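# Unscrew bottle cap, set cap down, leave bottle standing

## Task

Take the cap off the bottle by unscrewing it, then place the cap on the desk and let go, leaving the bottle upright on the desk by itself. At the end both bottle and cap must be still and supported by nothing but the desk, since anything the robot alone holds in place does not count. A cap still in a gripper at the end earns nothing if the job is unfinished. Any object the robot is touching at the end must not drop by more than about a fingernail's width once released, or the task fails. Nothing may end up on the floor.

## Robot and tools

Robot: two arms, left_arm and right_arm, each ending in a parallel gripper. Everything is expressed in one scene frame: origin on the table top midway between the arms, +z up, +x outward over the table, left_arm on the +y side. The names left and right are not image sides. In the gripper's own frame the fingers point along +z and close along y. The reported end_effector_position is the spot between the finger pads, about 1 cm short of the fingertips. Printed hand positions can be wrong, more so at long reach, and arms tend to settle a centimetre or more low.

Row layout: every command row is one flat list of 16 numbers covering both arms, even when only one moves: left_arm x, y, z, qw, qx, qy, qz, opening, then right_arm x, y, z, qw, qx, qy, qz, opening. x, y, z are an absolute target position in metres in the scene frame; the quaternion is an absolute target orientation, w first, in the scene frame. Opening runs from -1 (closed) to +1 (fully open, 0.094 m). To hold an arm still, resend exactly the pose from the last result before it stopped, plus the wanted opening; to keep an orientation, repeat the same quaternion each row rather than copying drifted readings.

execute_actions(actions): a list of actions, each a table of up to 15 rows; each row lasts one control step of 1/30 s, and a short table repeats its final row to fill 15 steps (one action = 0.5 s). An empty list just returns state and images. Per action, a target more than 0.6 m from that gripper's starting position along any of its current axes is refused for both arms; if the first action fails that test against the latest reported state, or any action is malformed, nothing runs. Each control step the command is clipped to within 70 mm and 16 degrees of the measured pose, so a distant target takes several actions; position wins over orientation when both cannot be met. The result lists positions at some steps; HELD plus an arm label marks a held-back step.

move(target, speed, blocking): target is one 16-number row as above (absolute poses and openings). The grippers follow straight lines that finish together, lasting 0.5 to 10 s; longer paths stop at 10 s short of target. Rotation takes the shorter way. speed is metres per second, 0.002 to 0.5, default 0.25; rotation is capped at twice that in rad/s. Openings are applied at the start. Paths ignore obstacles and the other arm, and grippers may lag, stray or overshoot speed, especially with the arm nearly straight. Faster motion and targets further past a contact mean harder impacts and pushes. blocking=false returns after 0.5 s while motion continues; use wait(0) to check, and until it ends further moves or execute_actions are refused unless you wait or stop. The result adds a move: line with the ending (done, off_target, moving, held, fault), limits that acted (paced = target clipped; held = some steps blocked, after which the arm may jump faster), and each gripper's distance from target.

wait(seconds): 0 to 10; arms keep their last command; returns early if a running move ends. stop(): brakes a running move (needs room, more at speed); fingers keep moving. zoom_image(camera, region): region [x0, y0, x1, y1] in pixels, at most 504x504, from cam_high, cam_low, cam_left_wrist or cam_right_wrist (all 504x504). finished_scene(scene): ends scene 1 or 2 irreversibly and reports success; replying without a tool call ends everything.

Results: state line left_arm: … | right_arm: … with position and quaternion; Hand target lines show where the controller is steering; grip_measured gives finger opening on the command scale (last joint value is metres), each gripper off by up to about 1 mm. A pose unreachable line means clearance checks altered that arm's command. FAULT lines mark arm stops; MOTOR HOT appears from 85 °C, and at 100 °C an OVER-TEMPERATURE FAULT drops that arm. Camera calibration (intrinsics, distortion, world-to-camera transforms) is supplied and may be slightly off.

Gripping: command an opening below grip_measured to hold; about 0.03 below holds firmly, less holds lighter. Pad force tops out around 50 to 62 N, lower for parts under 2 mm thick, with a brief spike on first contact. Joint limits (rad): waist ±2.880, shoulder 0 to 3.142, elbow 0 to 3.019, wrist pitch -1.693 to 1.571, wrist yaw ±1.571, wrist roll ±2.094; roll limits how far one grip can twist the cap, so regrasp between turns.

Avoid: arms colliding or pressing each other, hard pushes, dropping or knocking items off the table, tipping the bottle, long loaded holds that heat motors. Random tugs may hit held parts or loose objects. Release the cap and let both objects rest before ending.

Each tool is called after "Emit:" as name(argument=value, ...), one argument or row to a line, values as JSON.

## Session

Emit:
execute_actions(
  actions=[],
)

Scene clock: 0.00 s.
left_arm: end_effector_position=(+0.5592, +0.7745, +0.1219) grip_measured=+1.000 end_effector_quat_wxyz=(+0.058, +0.341, +0.938, +0.005) | right_arm: end_effector_position=(+0.4166, -0.1869, +0.3580) grip_measured=+1.000 end_effector_quat_wxyz=(+0.312, -0.090, +0.751, +0.575)
Joint positions: left_arm=[ 0.889  2.187  2.099 -1.419  0.097  1.436  0.094] | right_arm=[ 0.065  1.039  0.828 -0.187 -1.192  0.583  0.094]
Joint velocities: left_arm=[-0.005  0.005 -0.012  0.022 -0.066 -0.066  0.   ] | right_arm=[-0.015 -0.005 -0.027 -0.012  0.007 -0.022  0.   ]
Motor temperatures (°C, as the motors report them): left_arm=[22 21 22 21 20 18] | right_arm=[22 23 23 19 23 22]
Hand target (left_arm): +0.565, +0.779, +0.137; +0.065, +0.342, +0.937, +0.020
Hand target (right_arm): +0.420, -0.187, +0.368; +0.320, -0.096, +0.748, +0.574
camera_calibration (this result's frames):
cam_left_wrist: T_world_to_cam=[[-0.644191, -0.763854, -0.0393206, 0.953747], [-0.670495, 0.539225, 0.509581, -0.101069], [-0.368043, 0.354632, -0.859524, 0.161163], [0, 0, 0, 1]] pos_world=[0.605944, 0.725868, 0.227528]
cam_right_wrist: T_world_to_cam=[[0.490346, -0.315623, -0.812369, 0.0293913], [-0.854021, -0.359902, -0.375658, 0.428448], [-0.173807, 0.877982, -0.446025, 0.516222], [0, 0, 0, 1]] pos_world=[0.441214, -0.289758, 0.415074]

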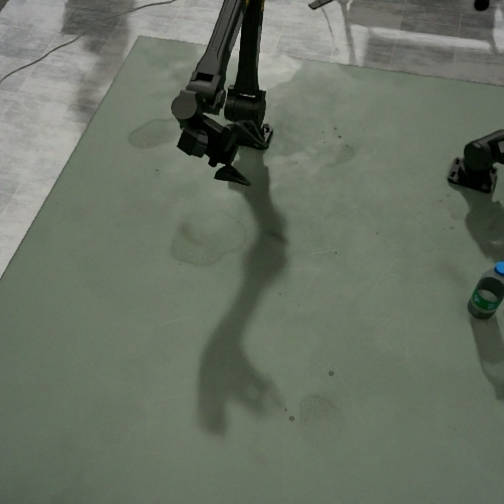

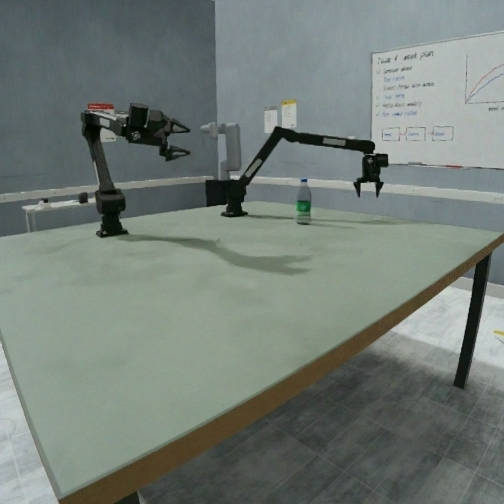

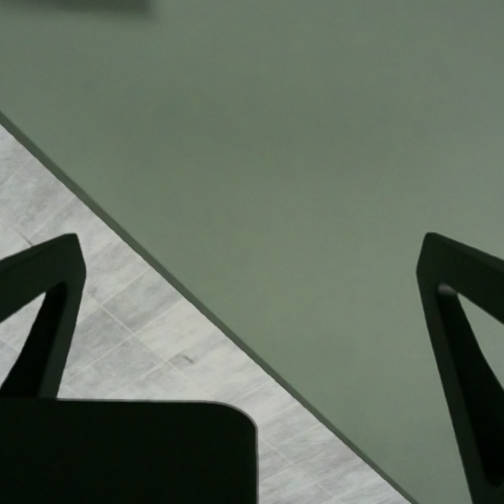

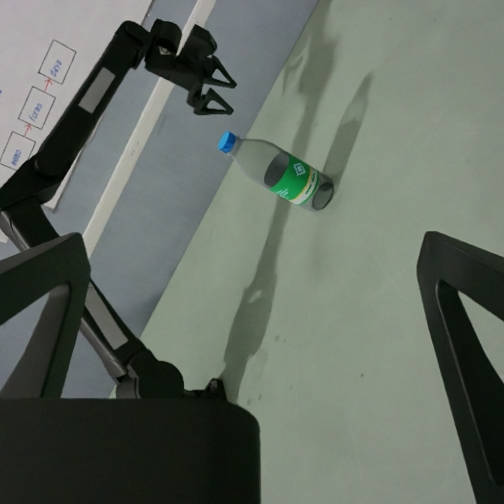

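Emit:
zoom_image(
  camera="cam_high",
  region=[434, 255, 504, 325],
)

Emit:
zoom_image(
  camera="cam_low",
  region=[270, 170, 330, 230],
)

Region (434, 255, 504, 325) of cam_high's 504x504 image, scaled by 7.200, with more detail than that image has.

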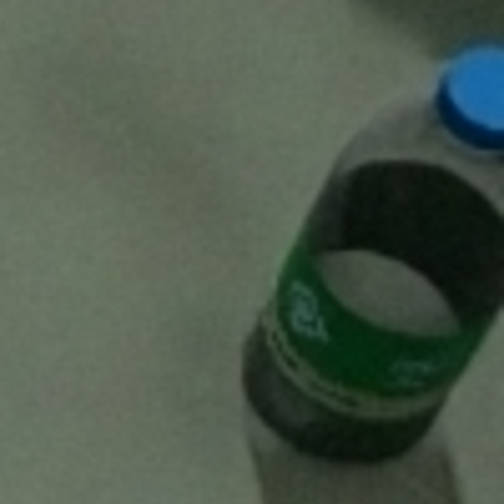

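Region (270, 170, 330, 230) of cam_low's 504x504 image, scaled by 8.400, with more detail than that image has.

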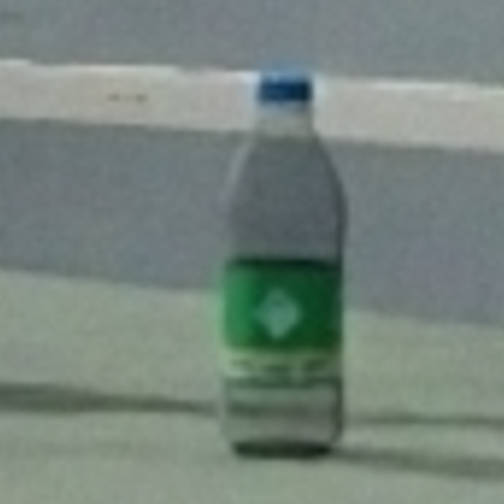

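Emit:
move(
  target=[0.458,0.378,0.275,0,0.777,0.629,0,0.2,0.395,0.274,0.085,0.585,-0.369,0.638,0.338,1],
  speed=0.35,
)

Scene clock: 4.53 s.
left_arm: end_effector_position=(+0.4635, +0.3719, +0.2709) grip_measured=+0.203 end_effector_quat_wxyz=(+0.011, +0.773, +0.634, -0.003) | right_arm: end_effector_position=(+0.3885, +0.2630, +0.0710) grip_measured=+1.000 end_effector_quat_wxyz=(+0.564, -0.375, +0.656, +0.333)
Joint positions: left_arm=[ 0.279  1.455  1.461 -1.57   0.023  1.901  0.057] | right_arm=[ 1.106  2.06   1.034  0.883 -0.037  0.009  0.094]
Joint velocities: left_arm=[-0.005 -0.005  0.002 -0.017  0.022  0.022 -0.   ] | right_arm=[-0.005 -0.005 -0.007 -0.007  0.037 -0.095  0.   ]
Motor temperatures (°C, as the motors report them): left_arm=[22 22 23 21 20 18] | right_arm=[22 23 25 19 23 22]
Hand target (left_arm): +0.459, +0.374, +0.272; +0.009, +0.777, +0.629, -0.004
Hand target (right_arm): +0.397, +0.273, +0.085; +0.583, -0.373, +0.640, +0.334
Off the commanded pose (left_arm): 0.009 m, 2 deg.
Off the commanded pose (right_arm): 0.019 m, 3 deg.
move: off_target (right_arm)
camera_calibration (this result's frames):
cam_left_wrist: T_world_to_cam=[[-0.979612, 0.200874, -0.00299121, 0.377211], [0.161714, 0.797297, 0.58152, -0.52526], [0.119197, 0.569181, -0.813526, 0.0787512], [0, 0, 0, 1]] pos_world=[0.445075, 0.298193, 0.370644]
cam_right_wrist: T_world_to_cam=[[0.86951, -0.493435, -0.0217774, -0.204655], [-0.358024, -0.599293, -0.716007, 0.352885], [0.340252, 0.630372, -0.697753, -0.1284], [0, 0, 0, 1]] pos_world=[0.347979, 0.191437, 0.15862]

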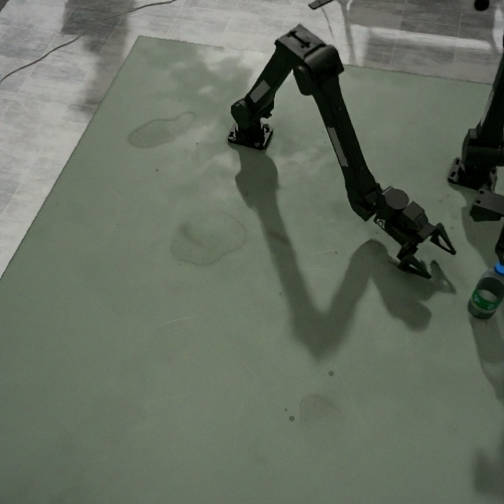

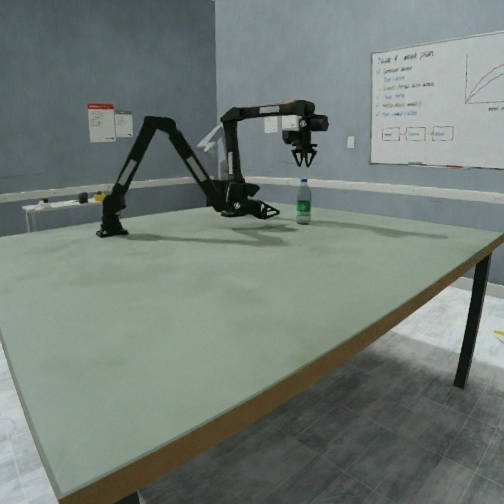

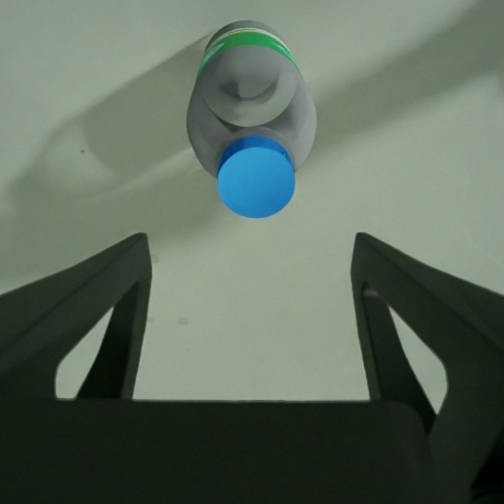

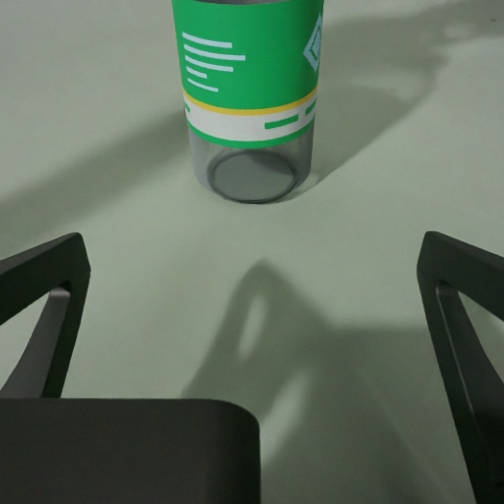

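Emit:
move(
  target=[0.46,0.385,0.225,0,0.777,0.629,0,0.2,0.464,0.402,0.085,0.585,-0.369,0.638,0.338,1],
  speed=0.15,
)

Scene clock: 7.10 s.
left_arm: end_effector_position=(+0.4599, +0.3789, +0.2300) grip_measured=+0.203 end_effector_quat_wxyz=(+0.002, +0.776, +0.631, +0.001) | right_arm: end_effector_position=(+0.4666, +0.3863, +0.0940) grip_measured=+1.000 end_effector_quat_wxyz=(+0.587, -0.363, +0.640, +0.338)
Joint positions: left_arm=[ 0.288  1.455  1.354 -1.465  0.002  1.917  0.057] | right_arm=[ 1.108  2.282  1.54   0.659 -0.021  0.006  0.094]
Joint velocities: left_arm=[-0.005 -0.005 -0.002 -0.012  0.022  0.007 -0.   ] | right_arm=[-0.005 -0.015 -0.002 -0.007  0.037  0.037  0.   ]
Motor temperatures (°C, as the motors report them): left_arm=[22 22 23 21 20 18] | right_arm=[22 24 26 19 23 22]
Hand target (left_arm): +0.461, +0.385, +0.225; -0.000, +0.777, +0.629, +0.000
Hand target (right_arm): +0.464, +0.401, +0.086; +0.585, -0.369, +0.638, +0.338
Off the commanded pose (left_arm): 0.008 m, 0 deg.
Off the commanded pose (right_arm): 0.018 m, 1 deg.
move: off_target (right_arm)
camera_calibration (this result's frames):
cam_left_wrist: T_world_to_cam=[[-0.978145, 0.20783, 0.00628582, 0.36672], [0.170464, 0.784239, 0.596583, -0.509029], [0.119058, 0.584616, -0.802527, 0.0335658], [0, 0, 0, 1]] pos_world=[0.44148, 0.303363, 0.328311]
cam_right_wrist: T_world_to_cam=[[0.863343, -0.504393, -0.0150723, -0.204744], [-0.339689, -0.558821, -0.756525, 0.450934], [0.373163, 0.65826, -0.653791, -0.246918], [0, 0, 0, 1]] pos_world=[0.422082, 0.311256, 0.176624]

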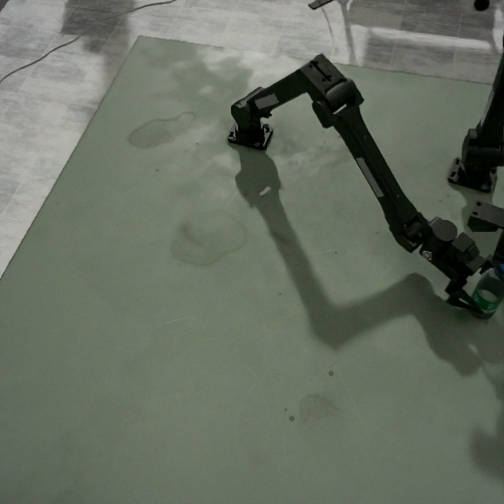

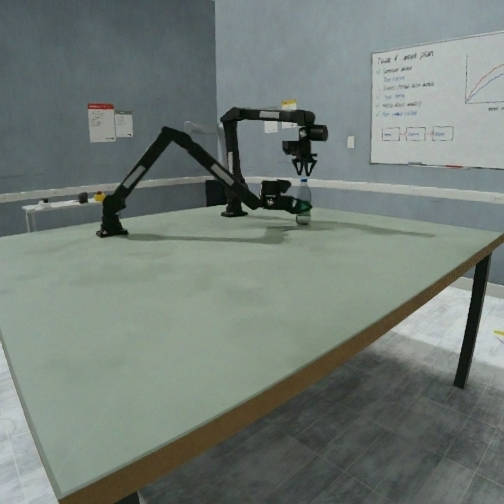

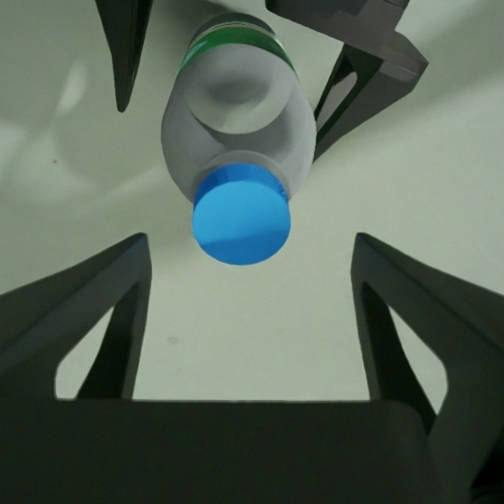

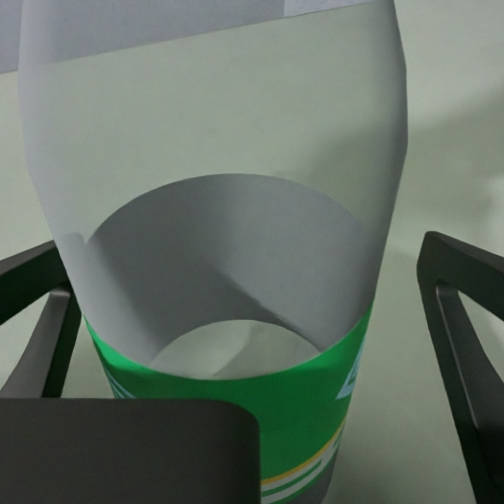

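Emit:
execute_actions(
  actions=[
    [[0.46,0.385,0.225,0,0.777,0.629,0,0.2,0.457,0.406,0.085,0.585,-0.369,0.638,0.338,1]],
  ],
)

Scene clock: 8.27 s.
left_arm: end_effector_position=(+0.4599, +0.3789, +0.2300) grip_measured=+0.203 end_effector_quat_wxyz=(+0.002, +0.776, +0.631, +0.001) | right_arm: end_effector_position=(+0.4568, +0.3923, +0.0940) grip_measured=+1.000 end_effector_quat_wxyz=(+0.586, -0.364, +0.639, +0.339)
Joint positions: left_arm=[ 0.288  1.455  1.354 -1.465  0.002  1.918  0.057] | right_arm=[ 1.124  2.282  1.54   0.659 -0.009  0.006  0.094]
Joint velocities: left_arm=[-0.005 -0.005  0.007 -0.007 -0.022 -0.007  0.001] | right_arm=[-0.005  0.005 -0.002 -0.017  0.037 -0.095  0.   ]
Motor temperatures (°C, as the motors report them): left_arm=[22 22 23 21 20 18] | right_arm=[22 24 26 19 23 22]
Hand target (left_arm): +0.460, +0.385, +0.225; -0.000, +0.777, +0.629, +0.000
Hand target (right_arm): +0.456, +0.405, +0.085; +0.585, -0.369, +0.638, +0.338
Off the commanded pose (left_arm): 0.008 m, 0 deg.
Off the commanded pose (right_arm): 0.016 m, 1 deg.
Step readings (end_effector_position):
0: left_arm (+0.4599, +0.3789, +0.2300) | right_arm (+0.4666, +0.3863, +0.0940)
1: left_arm (+0.4599, +0.3789, +0.2300) | right_arm (+0.4670, +0.3861, +0.0940)
2: left_arm (+0.4599, +0.3789, +0.2300) | right_arm (+0.4670, +0.3861, +0.0940)
4: left_arm (+0.4599, +0.3789, +0.2300) | right_arm (+0.4650, +0.3873, +0.0940)
8: left_arm (+0.4599, +0.3789, +0.2300) | right_arm (+0.4596, +0.3906, +0.0940)
15: end_effector_position above
camera_calibration (this result's frames):
cam_left_wrist: T_world_to_cam=[[-0.977986, 0.208576, 0.00628538, 0.366364], [0.171061, 0.784107, 0.596586, -0.509255], [0.119505, 0.584527, -0.802525, 0.0333933], [0, 0, 0, 1]] pos_world=[0.441422, 0.303376, 0.32831]
cam_right_wrist: T_world_to_cam=[[0.865294, -0.501067, -0.0140592, -0.195563], [-0.336875, -0.560524, -0.756524, 0.450307], [0.371188, 0.659352, -0.653815, -0.246701], [0, 0, 0, 1]] pos_world=[0.41249, 0.31708, 0.176622]

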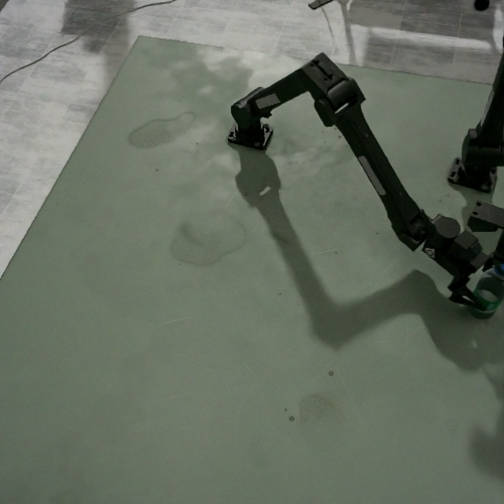

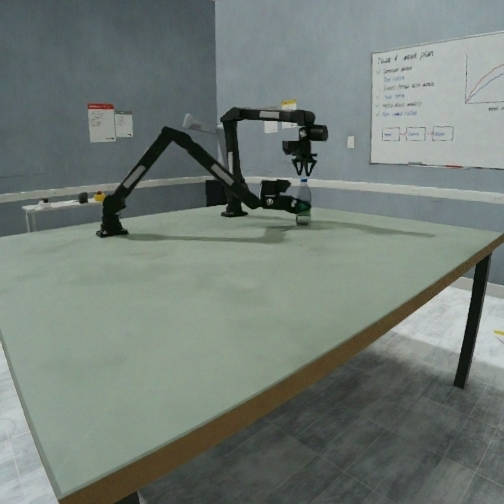

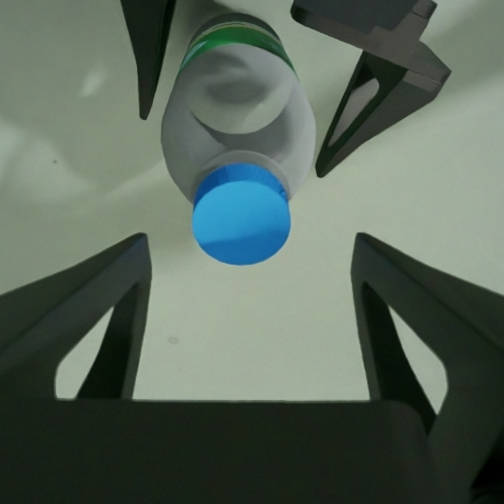

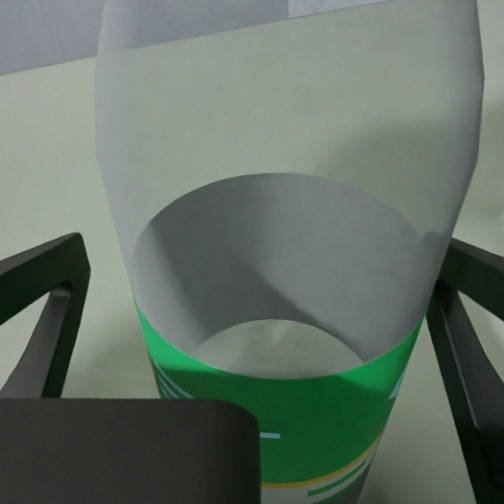

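Emit:
execute_actions(
  actions=[
    [[0.46,0.386,0.222,0,0.777,0.629,0,0.2,0.459,0.393,0.092,0.585,-0.365,0.639,0.338,0.7],[0.46,0.386,0.22,0,0.777,0.629,0,0.2,0.459,0.393,0.092,0.585,-0.365,0.639,0.338,0.62],[0.46,0.387,0.218,0,0.777,0.629,0,0.2,0.459,0.393,0.092,0.585,-0.365,0.639,0.338,0.58],[0.46,0.387,0.216,0,0.777,0.629,0,0.2,0.459,0.393,0.092,0.585,-0.365,0.639,0.338,0.54],[0.46,0.388,0.214,0,0.777,0.629,0,0.2,0.459,0.393,0.092,0.585,-0.365,0.639,0.338,0.5],[0.46,0.388,0.212,0,0.777,0.629,0,0.2,0.459,0.393,0.092,0.585,-0.365,0.639,0.338,0.47],[0.46,0.389,0.21,0,0.777,0.629,0,0.2,0.459,0.393,0.092,0.585,-0.365,0.639,0.338,0.44],[0.46,0.389,0.208,0,0.777,0.629,0,0.2,0.459,0.393,0.092,0.585,-0.365,0.639,0.338,0.41],[0.46,0.389,0.206,0,0.777,0.629,0,0.2,0.459,0.393,0.092,0.585,-0.365,0.639,0.338,0.38],[0.46,0.389,0.204,0,0.777,0.629,0,0.2,0.459,0.393,0.092,0.585,-0.365,0.639,0.338,0.35],[0.46,0.389,0.202,0,0.777,0.629,0,0.2,0.459,0.393,0.092,0.585,-0.365,0.639,0.338,0.32],[0.46,0.389,0.201,0,0.777,0.629,0,0.2,0.459,0.393,0.092,0.585,-0.365,0.639,0.338,0.29]],
  ],
)

Emit:
wait(
  seconds=0.4,
)

Scene clock: 10.40 s.
left_arm: end_effector_position=(+0.4588, +0.3830, +0.2093) grip_measured=+0.203 end_effector_quat_wxyz=(+0.003, +0.775, +0.631, +0.004) | right_arm: end_effector_position=(+0.4567, +0.3924, +0.0940) grip_measured=+0.347 end_effector_quat_wxyz=(+0.586, -0.364, +0.639, +0.339)
Joint positions: left_arm=[ 0.298  1.457  1.301 -1.405  0.002  1.926  0.057] | right_arm=[ 1.124  2.282  1.54   0.659 -0.01   0.006  0.063]
Joint velocities: left_arm=[-0.005  0.024 -0.017  0.042  0.022 -0.007 -0.002] | right_arm=[-0.005 -0.024  0.007 -0.007  0.051  0.022 -0.   ]
Motor temperatures (°C, as the motors report them): left_arm=[22 22 23 21 20 18] | right_arm=[22 24 27 19 23 22]
Hand target (left_arm): +0.460, +0.389, +0.201; -0.000, +0.777, +0.629, +0.000
Hand target (right_arm): +0.459, +0.393, +0.092; +0.586, -0.365, +0.640, +0.338
Off the commanded pose (left_arm): 0.010 m, 1 deg.
Off the commanded pose (right_arm): 0.003 m, 0 deg.
Step readings (end_effector_position):
0: left_arm (+0.4599, +0.3789, +0.2300) | right_arm (+0.4568, +0.3923, +0.0940)
1: left_arm (+0.4599, +0.3791, +0.2296) | right_arm (+0.4568, +0.3923, +0.0940)
2: left_arm (+0.4603, +0.3791, +0.2288) | right_arm (+0.4568, +0.3923, +0.0940)
4: left_arm (+0.4603, +0.3796, +0.2259) | right_arm (+0.4567, +0.3923, +0.0940)
8: left_arm (+0.4591, +0.3814, +0.2186) | right_arm (+0.4567, +0.3923, +0.0940)
15: end_effector_position above
camera_calibration (this result's frames):
cam_left_wrist: T_world_to_cam=[[-0.978324, 0.20708, 0.000925644, 0.366374], [0.166478, 0.78383, 0.598243, -0.498068], [0.123159, 0.58543, -0.801314, 0.0122418], [0, 0, 0, 1]] pos_world=[0.439842, 0.307366, 0.307436]
cam_right_wrist: T_world_to_cam=[[0.865674, -0.500408, -0.0141225, -0.195858], [-0.33649, -0.560755, -0.756524, 0.450221], [0.370651, 0.659655, -0.653814, -0.246576], [0, 0, 0, 1]] pos_world=[0.412438, 0.31711, 0.176622]

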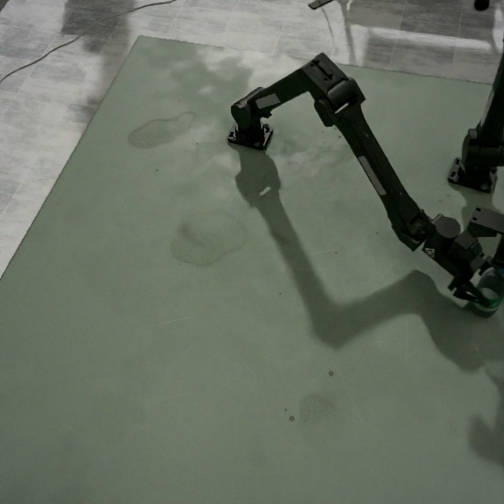

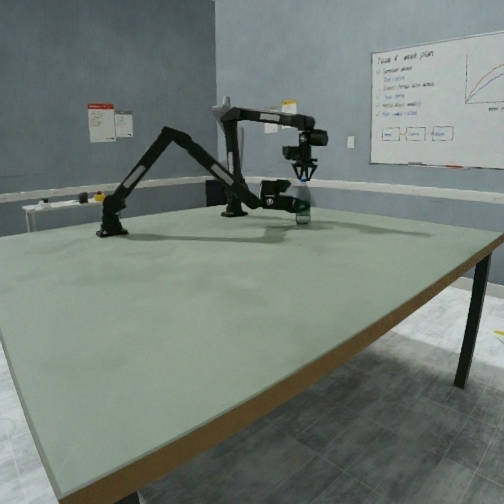

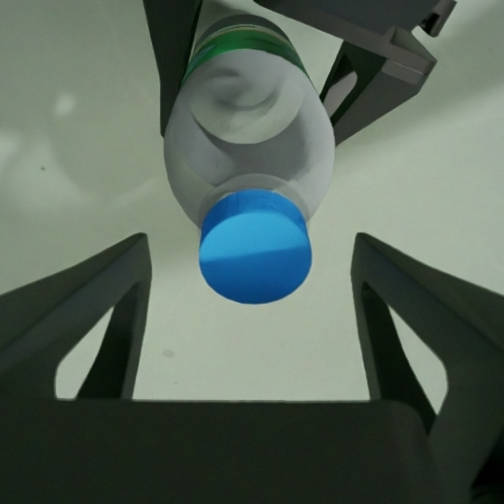

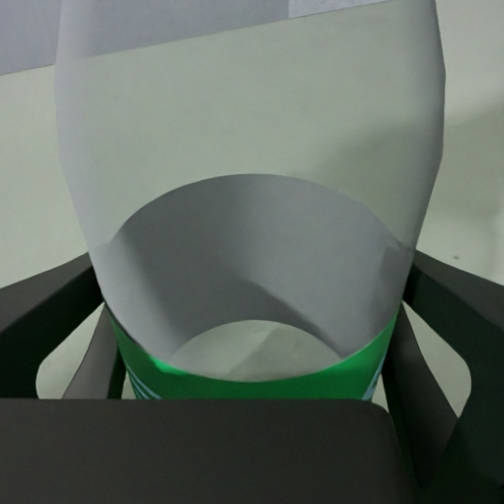

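Scene clock: 10.80 s.
left_arm: end_effector_position=(+0.4593, +0.3831, +0.2087) grip_measured=+0.203 end_effector_quat_wxyz=(+0.004, +0.776, +0.631, +0.004) | right_arm: end_effector_position=(+0.4567, +0.3924, +0.0940) grip_measured=+0.347 end_effector_quat_wxyz=(+0.586, -0.364, +0.639, +0.339)
Joint positions: left_arm=[ 0.298  1.458  1.301 -1.403  0.002  1.927  0.057] | right_arm=[ 1.124  2.282  1.54   0.659 -0.01   0.006  0.063]
Joint velocities: left_arm=[-0.015  0.005 -0.007 -0.002 -0.095 -0.022 -0.001] | right_arm=[-0.024 -0.024 -0.012 -0.002 -0.022 -0.066 -0.   ]
Motor temperatures (°C, as the motors report them): left_arm=[22 22 23 21 20 18] | right_arm=[22 24 27 19 23 22]
Hand target (left_arm): +0.460, +0.389, +0.201; -0.000, +0.777, +0.629, +0.000
Hand target (right_arm): +0.459, +0.393, +0.092; +0.586, -0.365, +0.640, +0.338
Off the commanded pose (left_arm): 0.010 m, 1 deg.
Off the commanded pose (right_arm): 0.003 m, 0 deg.
wait: 0.40 s; at rest by 0.17 s
camera_calibration (this result's frames):
cam_left_wrist: T_world_to_cam=[[-0.978166, 0.207826, 0.000212963, 0.366666], [0.166624, 0.78363, 0.598465, -0.497896], [0.12421, 0.585434, -0.801149, 0.0111276], [0, 0, 0, 1]] pos_world=[0.44024, 0.307449, 0.30681]
cam_right_wrist: T_world_to_cam=[[0.865674, -0.500408, -0.0141225, -0.195858], [-0.33649, -0.560755, -0.756524, 0.450221], [0.370651, 0.659655, -0.653814, -0.246576], [0, 0, 0, 1]] pos_world=[0.412438, 0.31711, 0.176622]

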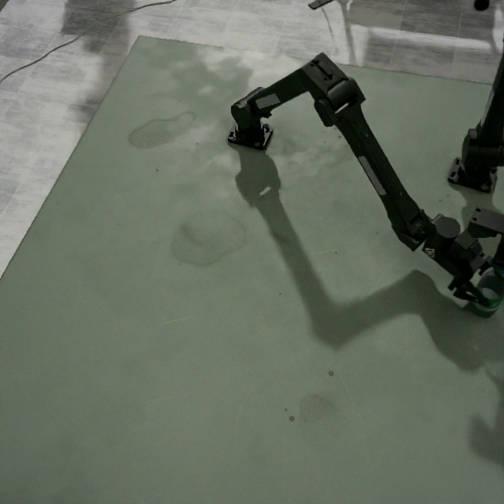

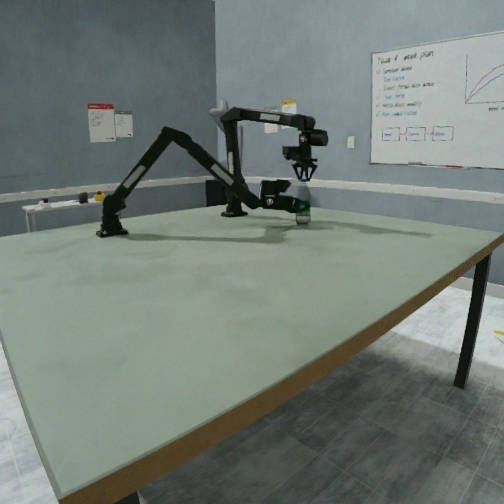

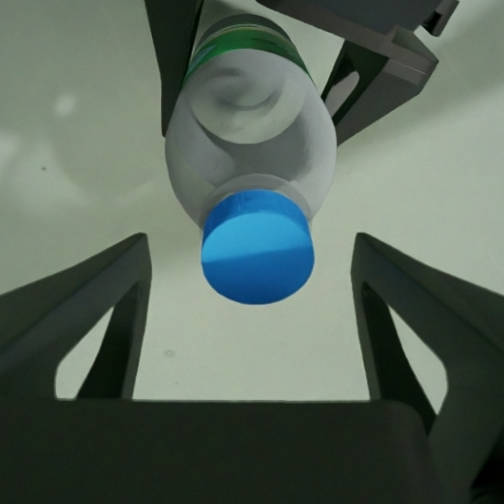

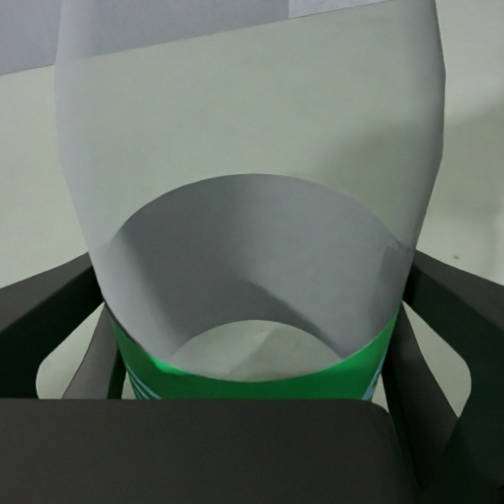

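Emit:
execute_actions(
  actions=[
    [[0.458,0.385,0.196,0,0.809,0.588,0,0.0,0.459,0.393,0.092,0.585,-0.365,0.639,0.338,0.3]],
  ],
)

Scene clock: 11.73 s.
left_arm: end_effector_position=(+0.4568, +0.3827, +0.2013) grip_measured=+0.003 end_effector_quat_wxyz=(+0.002, +0.804, +0.595, +0.002) | right_arm: end_effector_position=(+0.4567, +0.3924, +0.0940) grip_measured=+0.347 end_effector_quat_wxyz=(+0.586, -0.364, +0.639, +0.339)
Joint positions: left_arm=[ 0.298  1.459  1.282 -1.389  0.002  2.019  0.047] | right_arm=[ 1.124  2.282  1.54   0.659 -0.01   0.006  0.063]
Joint velocities: left_arm=[ 0.015 -0.005  0.012  0.012 -0.081 -0.022  0.   ] | right_arm=[-0.005 -0.005 -0.007 -0.002  0.037  0.022 -0.001]
Motor temperatures (°C, as the motors report them): left_arm=[22 22 23 21 20 18] | right_arm=[22 25 27 19 23 22]
Hand target (left_arm): +0.458, +0.385, +0.196; -0.000, +0.809, +0.588, -0.000
Hand target (right_arm): +0.459, +0.393, +0.092; +0.586, -0.365, +0.640, +0.338
Off the commanded pose (left_arm): 0.006 m, 1 deg.
Off the commanded pose (right_arm): 0.003 m, 0 deg.
Step readings (end_effector_position):
0: left_arm (+0.4593, +0.3831, +0.2087) | right_arm (+0.4567, +0.3924, +0.0940)
1: left_arm (+0.4594, +0.3831, +0.2078) | right_arm (+0.4567, +0.3924, +0.0940)
2: left_arm (+0.4593, +0.3831, +0.2065) | right_arm (+0.4567, +0.3924, +0.0940)
4: left_arm (+0.4578, +0.3829, +0.2032) | right_arm (+0.4567, +0.3924, +0.0940)
8: left_arm (+0.4565, +0.3827, +0.2013) | right_arm (+0.4567, +0.3924, +0.0940)
15: end_effector_position above
camera_calibration (this result's frames):
cam_left_wrist: T_world_to_cam=[[-0.95494, 0.296747, 0.00556425, 0.318611], [0.241191, 0.76496, 0.597212, -0.519459], [0.172965, 0.571644, -0.802064, -0.0110409], [0, 0, 0, 1]] pos_world=[0.431453, 0.30913, 0.299599]
cam_right_wrist: T_world_to_cam=[[0.865674, -0.500408, -0.0141225, -0.195858], [-0.33649, -0.560755, -0.756524, 0.450221], [0.370651, 0.659655, -0.653814, -0.246576], [0, 0, 0, 1]] pos_world=[0.412438, 0.31711, 0.176622]

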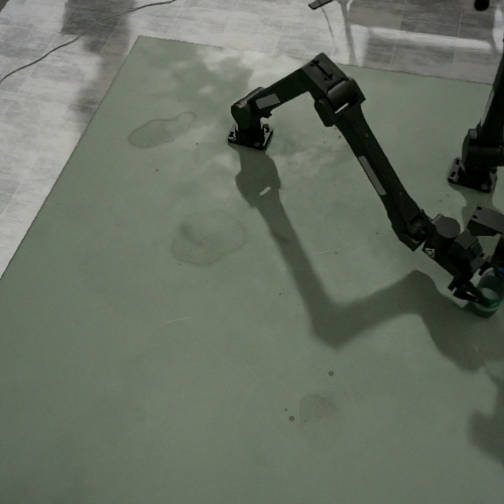

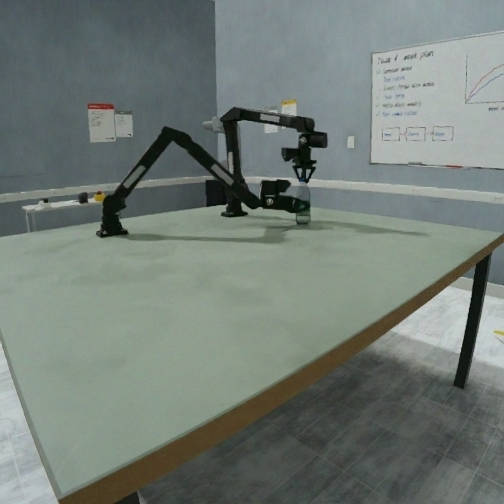

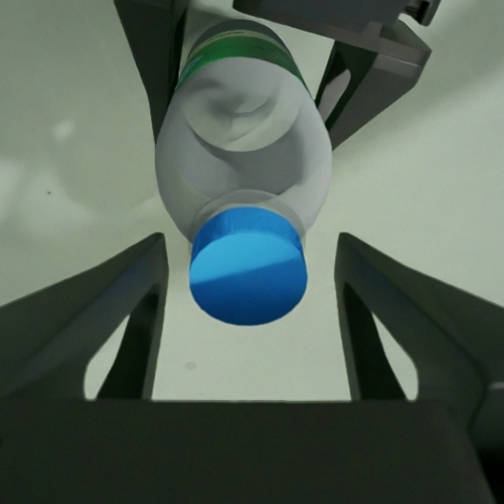

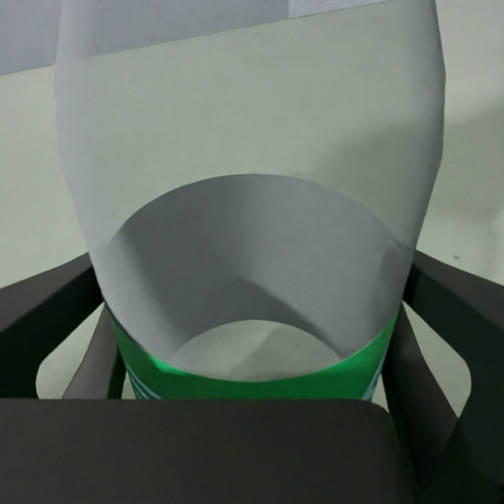

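Emit:
execute_actions(
  actions=[
    [[0.458,0.383,0.201,0,0.804,0.595,0,-0.43,0.459,0.393,0.092,0.585,-0.365,0.639,0.338,0.3],[0.458,0.383,0.201,0,0.804,0.595,0,-0.43,0.459,0.393,0.092,0.585,-0.365,0.639,0.338,0.3],[0.458,0.383,0.201,0,0.804,0.595,0,-0.43,0.459,0.393,0.092,0.585,-0.365,0.639,0.338,0.3],[0.458,0.383,0.201,0,0.804,0.595,0,-0.43,0.459,0.393,0.092,0.585,-0.365,0.639,0.338,0.3],[0.458,0.383,0.201,0,0.804,0.595,0,-0.43,0.459,0.393,0.092,0.585,-0.365,0.639,0.338,0.3],[0.458,0.383,0.202,0,0.559,0.829,0,-0.43,0.459,0.393,0.092,0.585,-0.365,0.639,0.338,0.3]],
    [[0.458,0.383,0.203,0,0.259,0.966,0,-0.43,0.459,0.393,0.092,0.585,-0.365,0.639,0.338,0.3]],
    [[0.458,0.383,0.204,0,-0.087,0.996,0,-0.43,0.459,0.393,0.092,0.585,-0.365,0.639,0.338,0.3]],
    [[0.458,0.383,0.205,0,-0.407,0.914,0,-0.43,0.459,0.393,0.092,0.585,-0.365,0.639,0.338,0.3]],
    [[0.458,0.383,0.206,0,-0.682,0.731,0,-0.43,0.459,0.393,0.092,0.585,-0.365,0.639,0.338,0.3]],
    [[0.458,0.383,0.206,0,-0.883,0.469,0,-0.43,0.459,0.393,0.092,0.585,-0.365,0.639,0.338,0.3]],
    [[0.458,0.383,0.206,0,-0.883,0.469,0,-0.43,0.459,0.393,0.092,0.585,-0.365,0.639,0.338,0.3]],
  ],
)

Scene clock: 16.50 s.
left_arm: end_effector_position=(+0.4573, +0.3817, +0.2018) grip_measured=-0.395 end_effector_quat_wxyz=(+0.001, +0.867, -0.498, +0.005) | right_arm: end_effector_position=(+0.4553, +0.3931, +0.0940) grip_measured=+0.347 end_effector_quat_wxyz=(+0.583, -0.364, +0.639, +0.345)
Joint positions: left_arm=[ 0.298  1.457  1.282 -1.388  0.008 -1.947  0.028] | right_arm=[ 1.124  2.282  1.54   0.659 -0.019  0.015  0.063]
Joint velocities: left_arm=[ 0.005 -0.015 -0.012  0.002 -0.051 -0.212  0.   ] | right_arm=[-0.005 -0.005  0.002 -0.017  0.007 -0.051  0.   ]
Motor temperatures (°C, as the motors report them): left_arm=[22 22 24 21 20 18] | right_arm=[22 26 27 19 23 22]
Hand target (left_arm): +0.458, +0.383, +0.206; +0.000, +0.883, -0.470, +0.001
Hand target (right_arm): +0.459, +0.393, +0.092; +0.586, -0.365, +0.640, +0.338
Off the commanded pose (left_arm): 0.004 m, 4 deg.
Off the commanded pose (right_arm): 0.004 m, 1 deg.
Step readings (end_effector_position; steps 1 to 15: 1st action; 16 to 30: 2nd action; 31 to 45: 3rd action; 46 to 60: 4th action; 61 to 75: 5th action; 76 to 90: 6th action; 91 to 105: 7th action):
0: left_arm (+0.4568, +0.3827, +0.2013) | right_arm (+0.4567, +0.3924, +0.0940)
1: left_arm (+0.4568, +0.3827, +0.2013) | right_arm (+0.4567, +0.3924, +0.0940)
2: left_arm (+0.4568, +0.3827, +0.2013) | right_arm (+0.4565, +0.3925, +0.0940)
4: left_arm (+0.4569, +0.3827, +0.2013) | right_arm (+0.4563, +0.3926, +0.0940)
8: left_arm (+0.4570, +0.3822, +0.2013) | right_arm (+0.4563, +0.3926, +0.0940)
15: left_arm (+0.4570, +0.3822, +0.2013) | right_arm (+0.4563, +0.3926, +0.0940)
16: left_arm (+0.4570, +0.3821, +0.2013) | right_arm (+0.4563, +0.3926, +0.0940)
17: left_arm (+0.4570, +0.3821, +0.2013) | right_arm (+0.4563, +0.3926, +0.0940)
19: left_arm (+0.4569, +0.3820, +0.2013) | right_arm (+0.4564, +0.3925, +0.0940)
23: left_arm (+0.4567, +0.3819, +0.2013) | right_arm (+0.4564, +0.3925, +0.0940)
30: left_arm (+0.4564, +0.3819, +0.2013) | right_arm (+0.4564, +0.3925, +0.0940)
31: left_arm (+0.4563, +0.3817, +0.2013) | right_arm (+0.4564, +0.3925, +0.0940)
32: left_arm (+0.4563, +0.3816, +0.2013) | right_arm (+0.4564, +0.3925, +0.0940)
34: left_arm (+0.4562, +0.3815, +0.2013) | right_arm (+0.4564, +0.3925, +0.0940)
38: left_arm (+0.4562, +0.3814, +0.2013) | right_arm (+0.4564, +0.3925, +0.0940)
45: left_arm (+0.4559, +0.3811, +0.2013) | right_arm (+0.4564, +0.3925, +0.0940)
46: left_arm (+0.4559, +0.3808, +0.2014) | right_arm (+0.4564, +0.3925, +0.0940)
47: left_arm (+0.4559, +0.3807, +0.2014) | right_arm (+0.4564, +0.3925, +0.0940)
49: left_arm (+0.4559, +0.3805, +0.2014) | right_arm (+0.4564, +0.3925, +0.0940)
53: left_arm (+0.4560, +0.3803, +0.2014) | right_arm (+0.4564, +0.3925, +0.0940)
60: left_arm (+0.4560, +0.3799, +0.2014) | right_arm (+0.4564, +0.3925, +0.0940)
61: left_arm (+0.4561, +0.3796, +0.2014) | right_arm (+0.4564, +0.3925, +0.0940)
62: left_arm (+0.4561, +0.3794, +0.2014) | right_arm (+0.4564, +0.3925, +0.0940)
64: left_arm (+0.4561, +0.3793, +0.2014) | right_arm (+0.4564, +0.3925, +0.0940)
68: left_arm (+0.4561, +0.3791, +0.2015) | right_arm (+0.4564, +0.3925, +0.0940)
75: left_arm (+0.4562, +0.3791, +0.2015) | right_arm (+0.4560, +0.3927, +0.0940)
76: left_arm (+0.4563, +0.3790, +0.2015) | right_arm (+0.4560, +0.3927, +0.0940)
77: left_arm (+0.4564, +0.3789, +0.2015) | right_arm (+0.4560, +0.3927, +0.0940)
79: left_arm (+0.4567, +0.3790, +0.2017) | right_arm (+0.4559, +0.3928, +0.0940)
83: left_arm (+0.4572, +0.3791, +0.2018) | right_arm (+0.4559, +0.3928, +0.0940)
90: left_arm (+0.4575, +0.3798, +0.2018) | right_arm (+0.4557, +0.3929, +0.0940)
91: left_arm (+0.4575, +0.3800, +0.2018) | right_arm (+0.4557, +0.3929, +0.0940)
92: left_arm (+0.4575, +0.3802, +0.2018) | right_arm (+0.4557, +0.3929, +0.0940)
94: left_arm (+0.4574, +0.3806, +0.2018) | right_arm (+0.4556, +0.3930, +0.0940)
98: left_arm (+0.4573, +0.3813, +0.2018) | right_arm (+0.4554, +0.3931, +0.0940)
105: end_effector_position above
camera_calibration (this result's frames):
cam_left_wrist: T_world_to_cam=[[0.866213, 0.499463, 0.0145386, -0.592616], [0.39001, -0.694007, 0.605183, -0.0318152], [0.312356, -0.518547, -0.795954, 0.341009], [0, 0, 0, 1]] pos_world=[0.419224, 0.450739, 0.299298]
cam_right_wrist: T_world_to_cam=[[0.869689, -0.493034, -0.0236244, -0.198118], [-0.338009, -0.559988, -0.756415, 0.450585], [0.359709, 0.665831, -0.653665, -0.244048], [0, 0, 0, 1]] pos_world=[0.412389, 0.317137, 0.176623]

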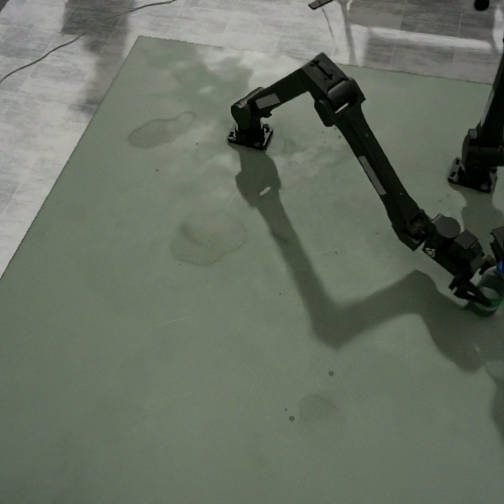

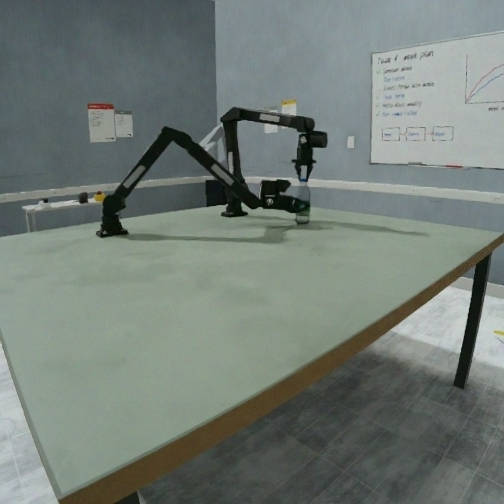

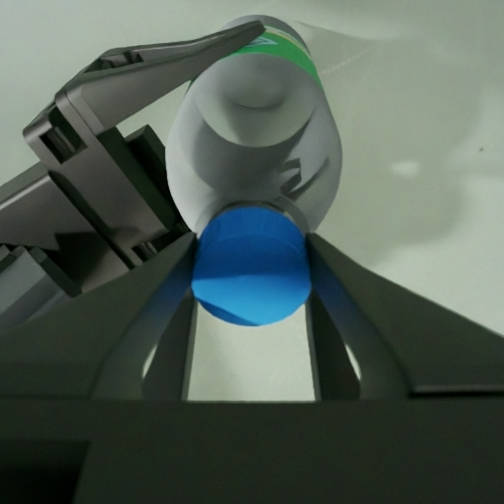

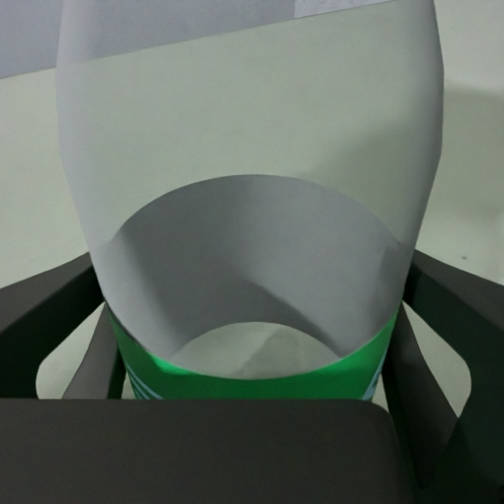

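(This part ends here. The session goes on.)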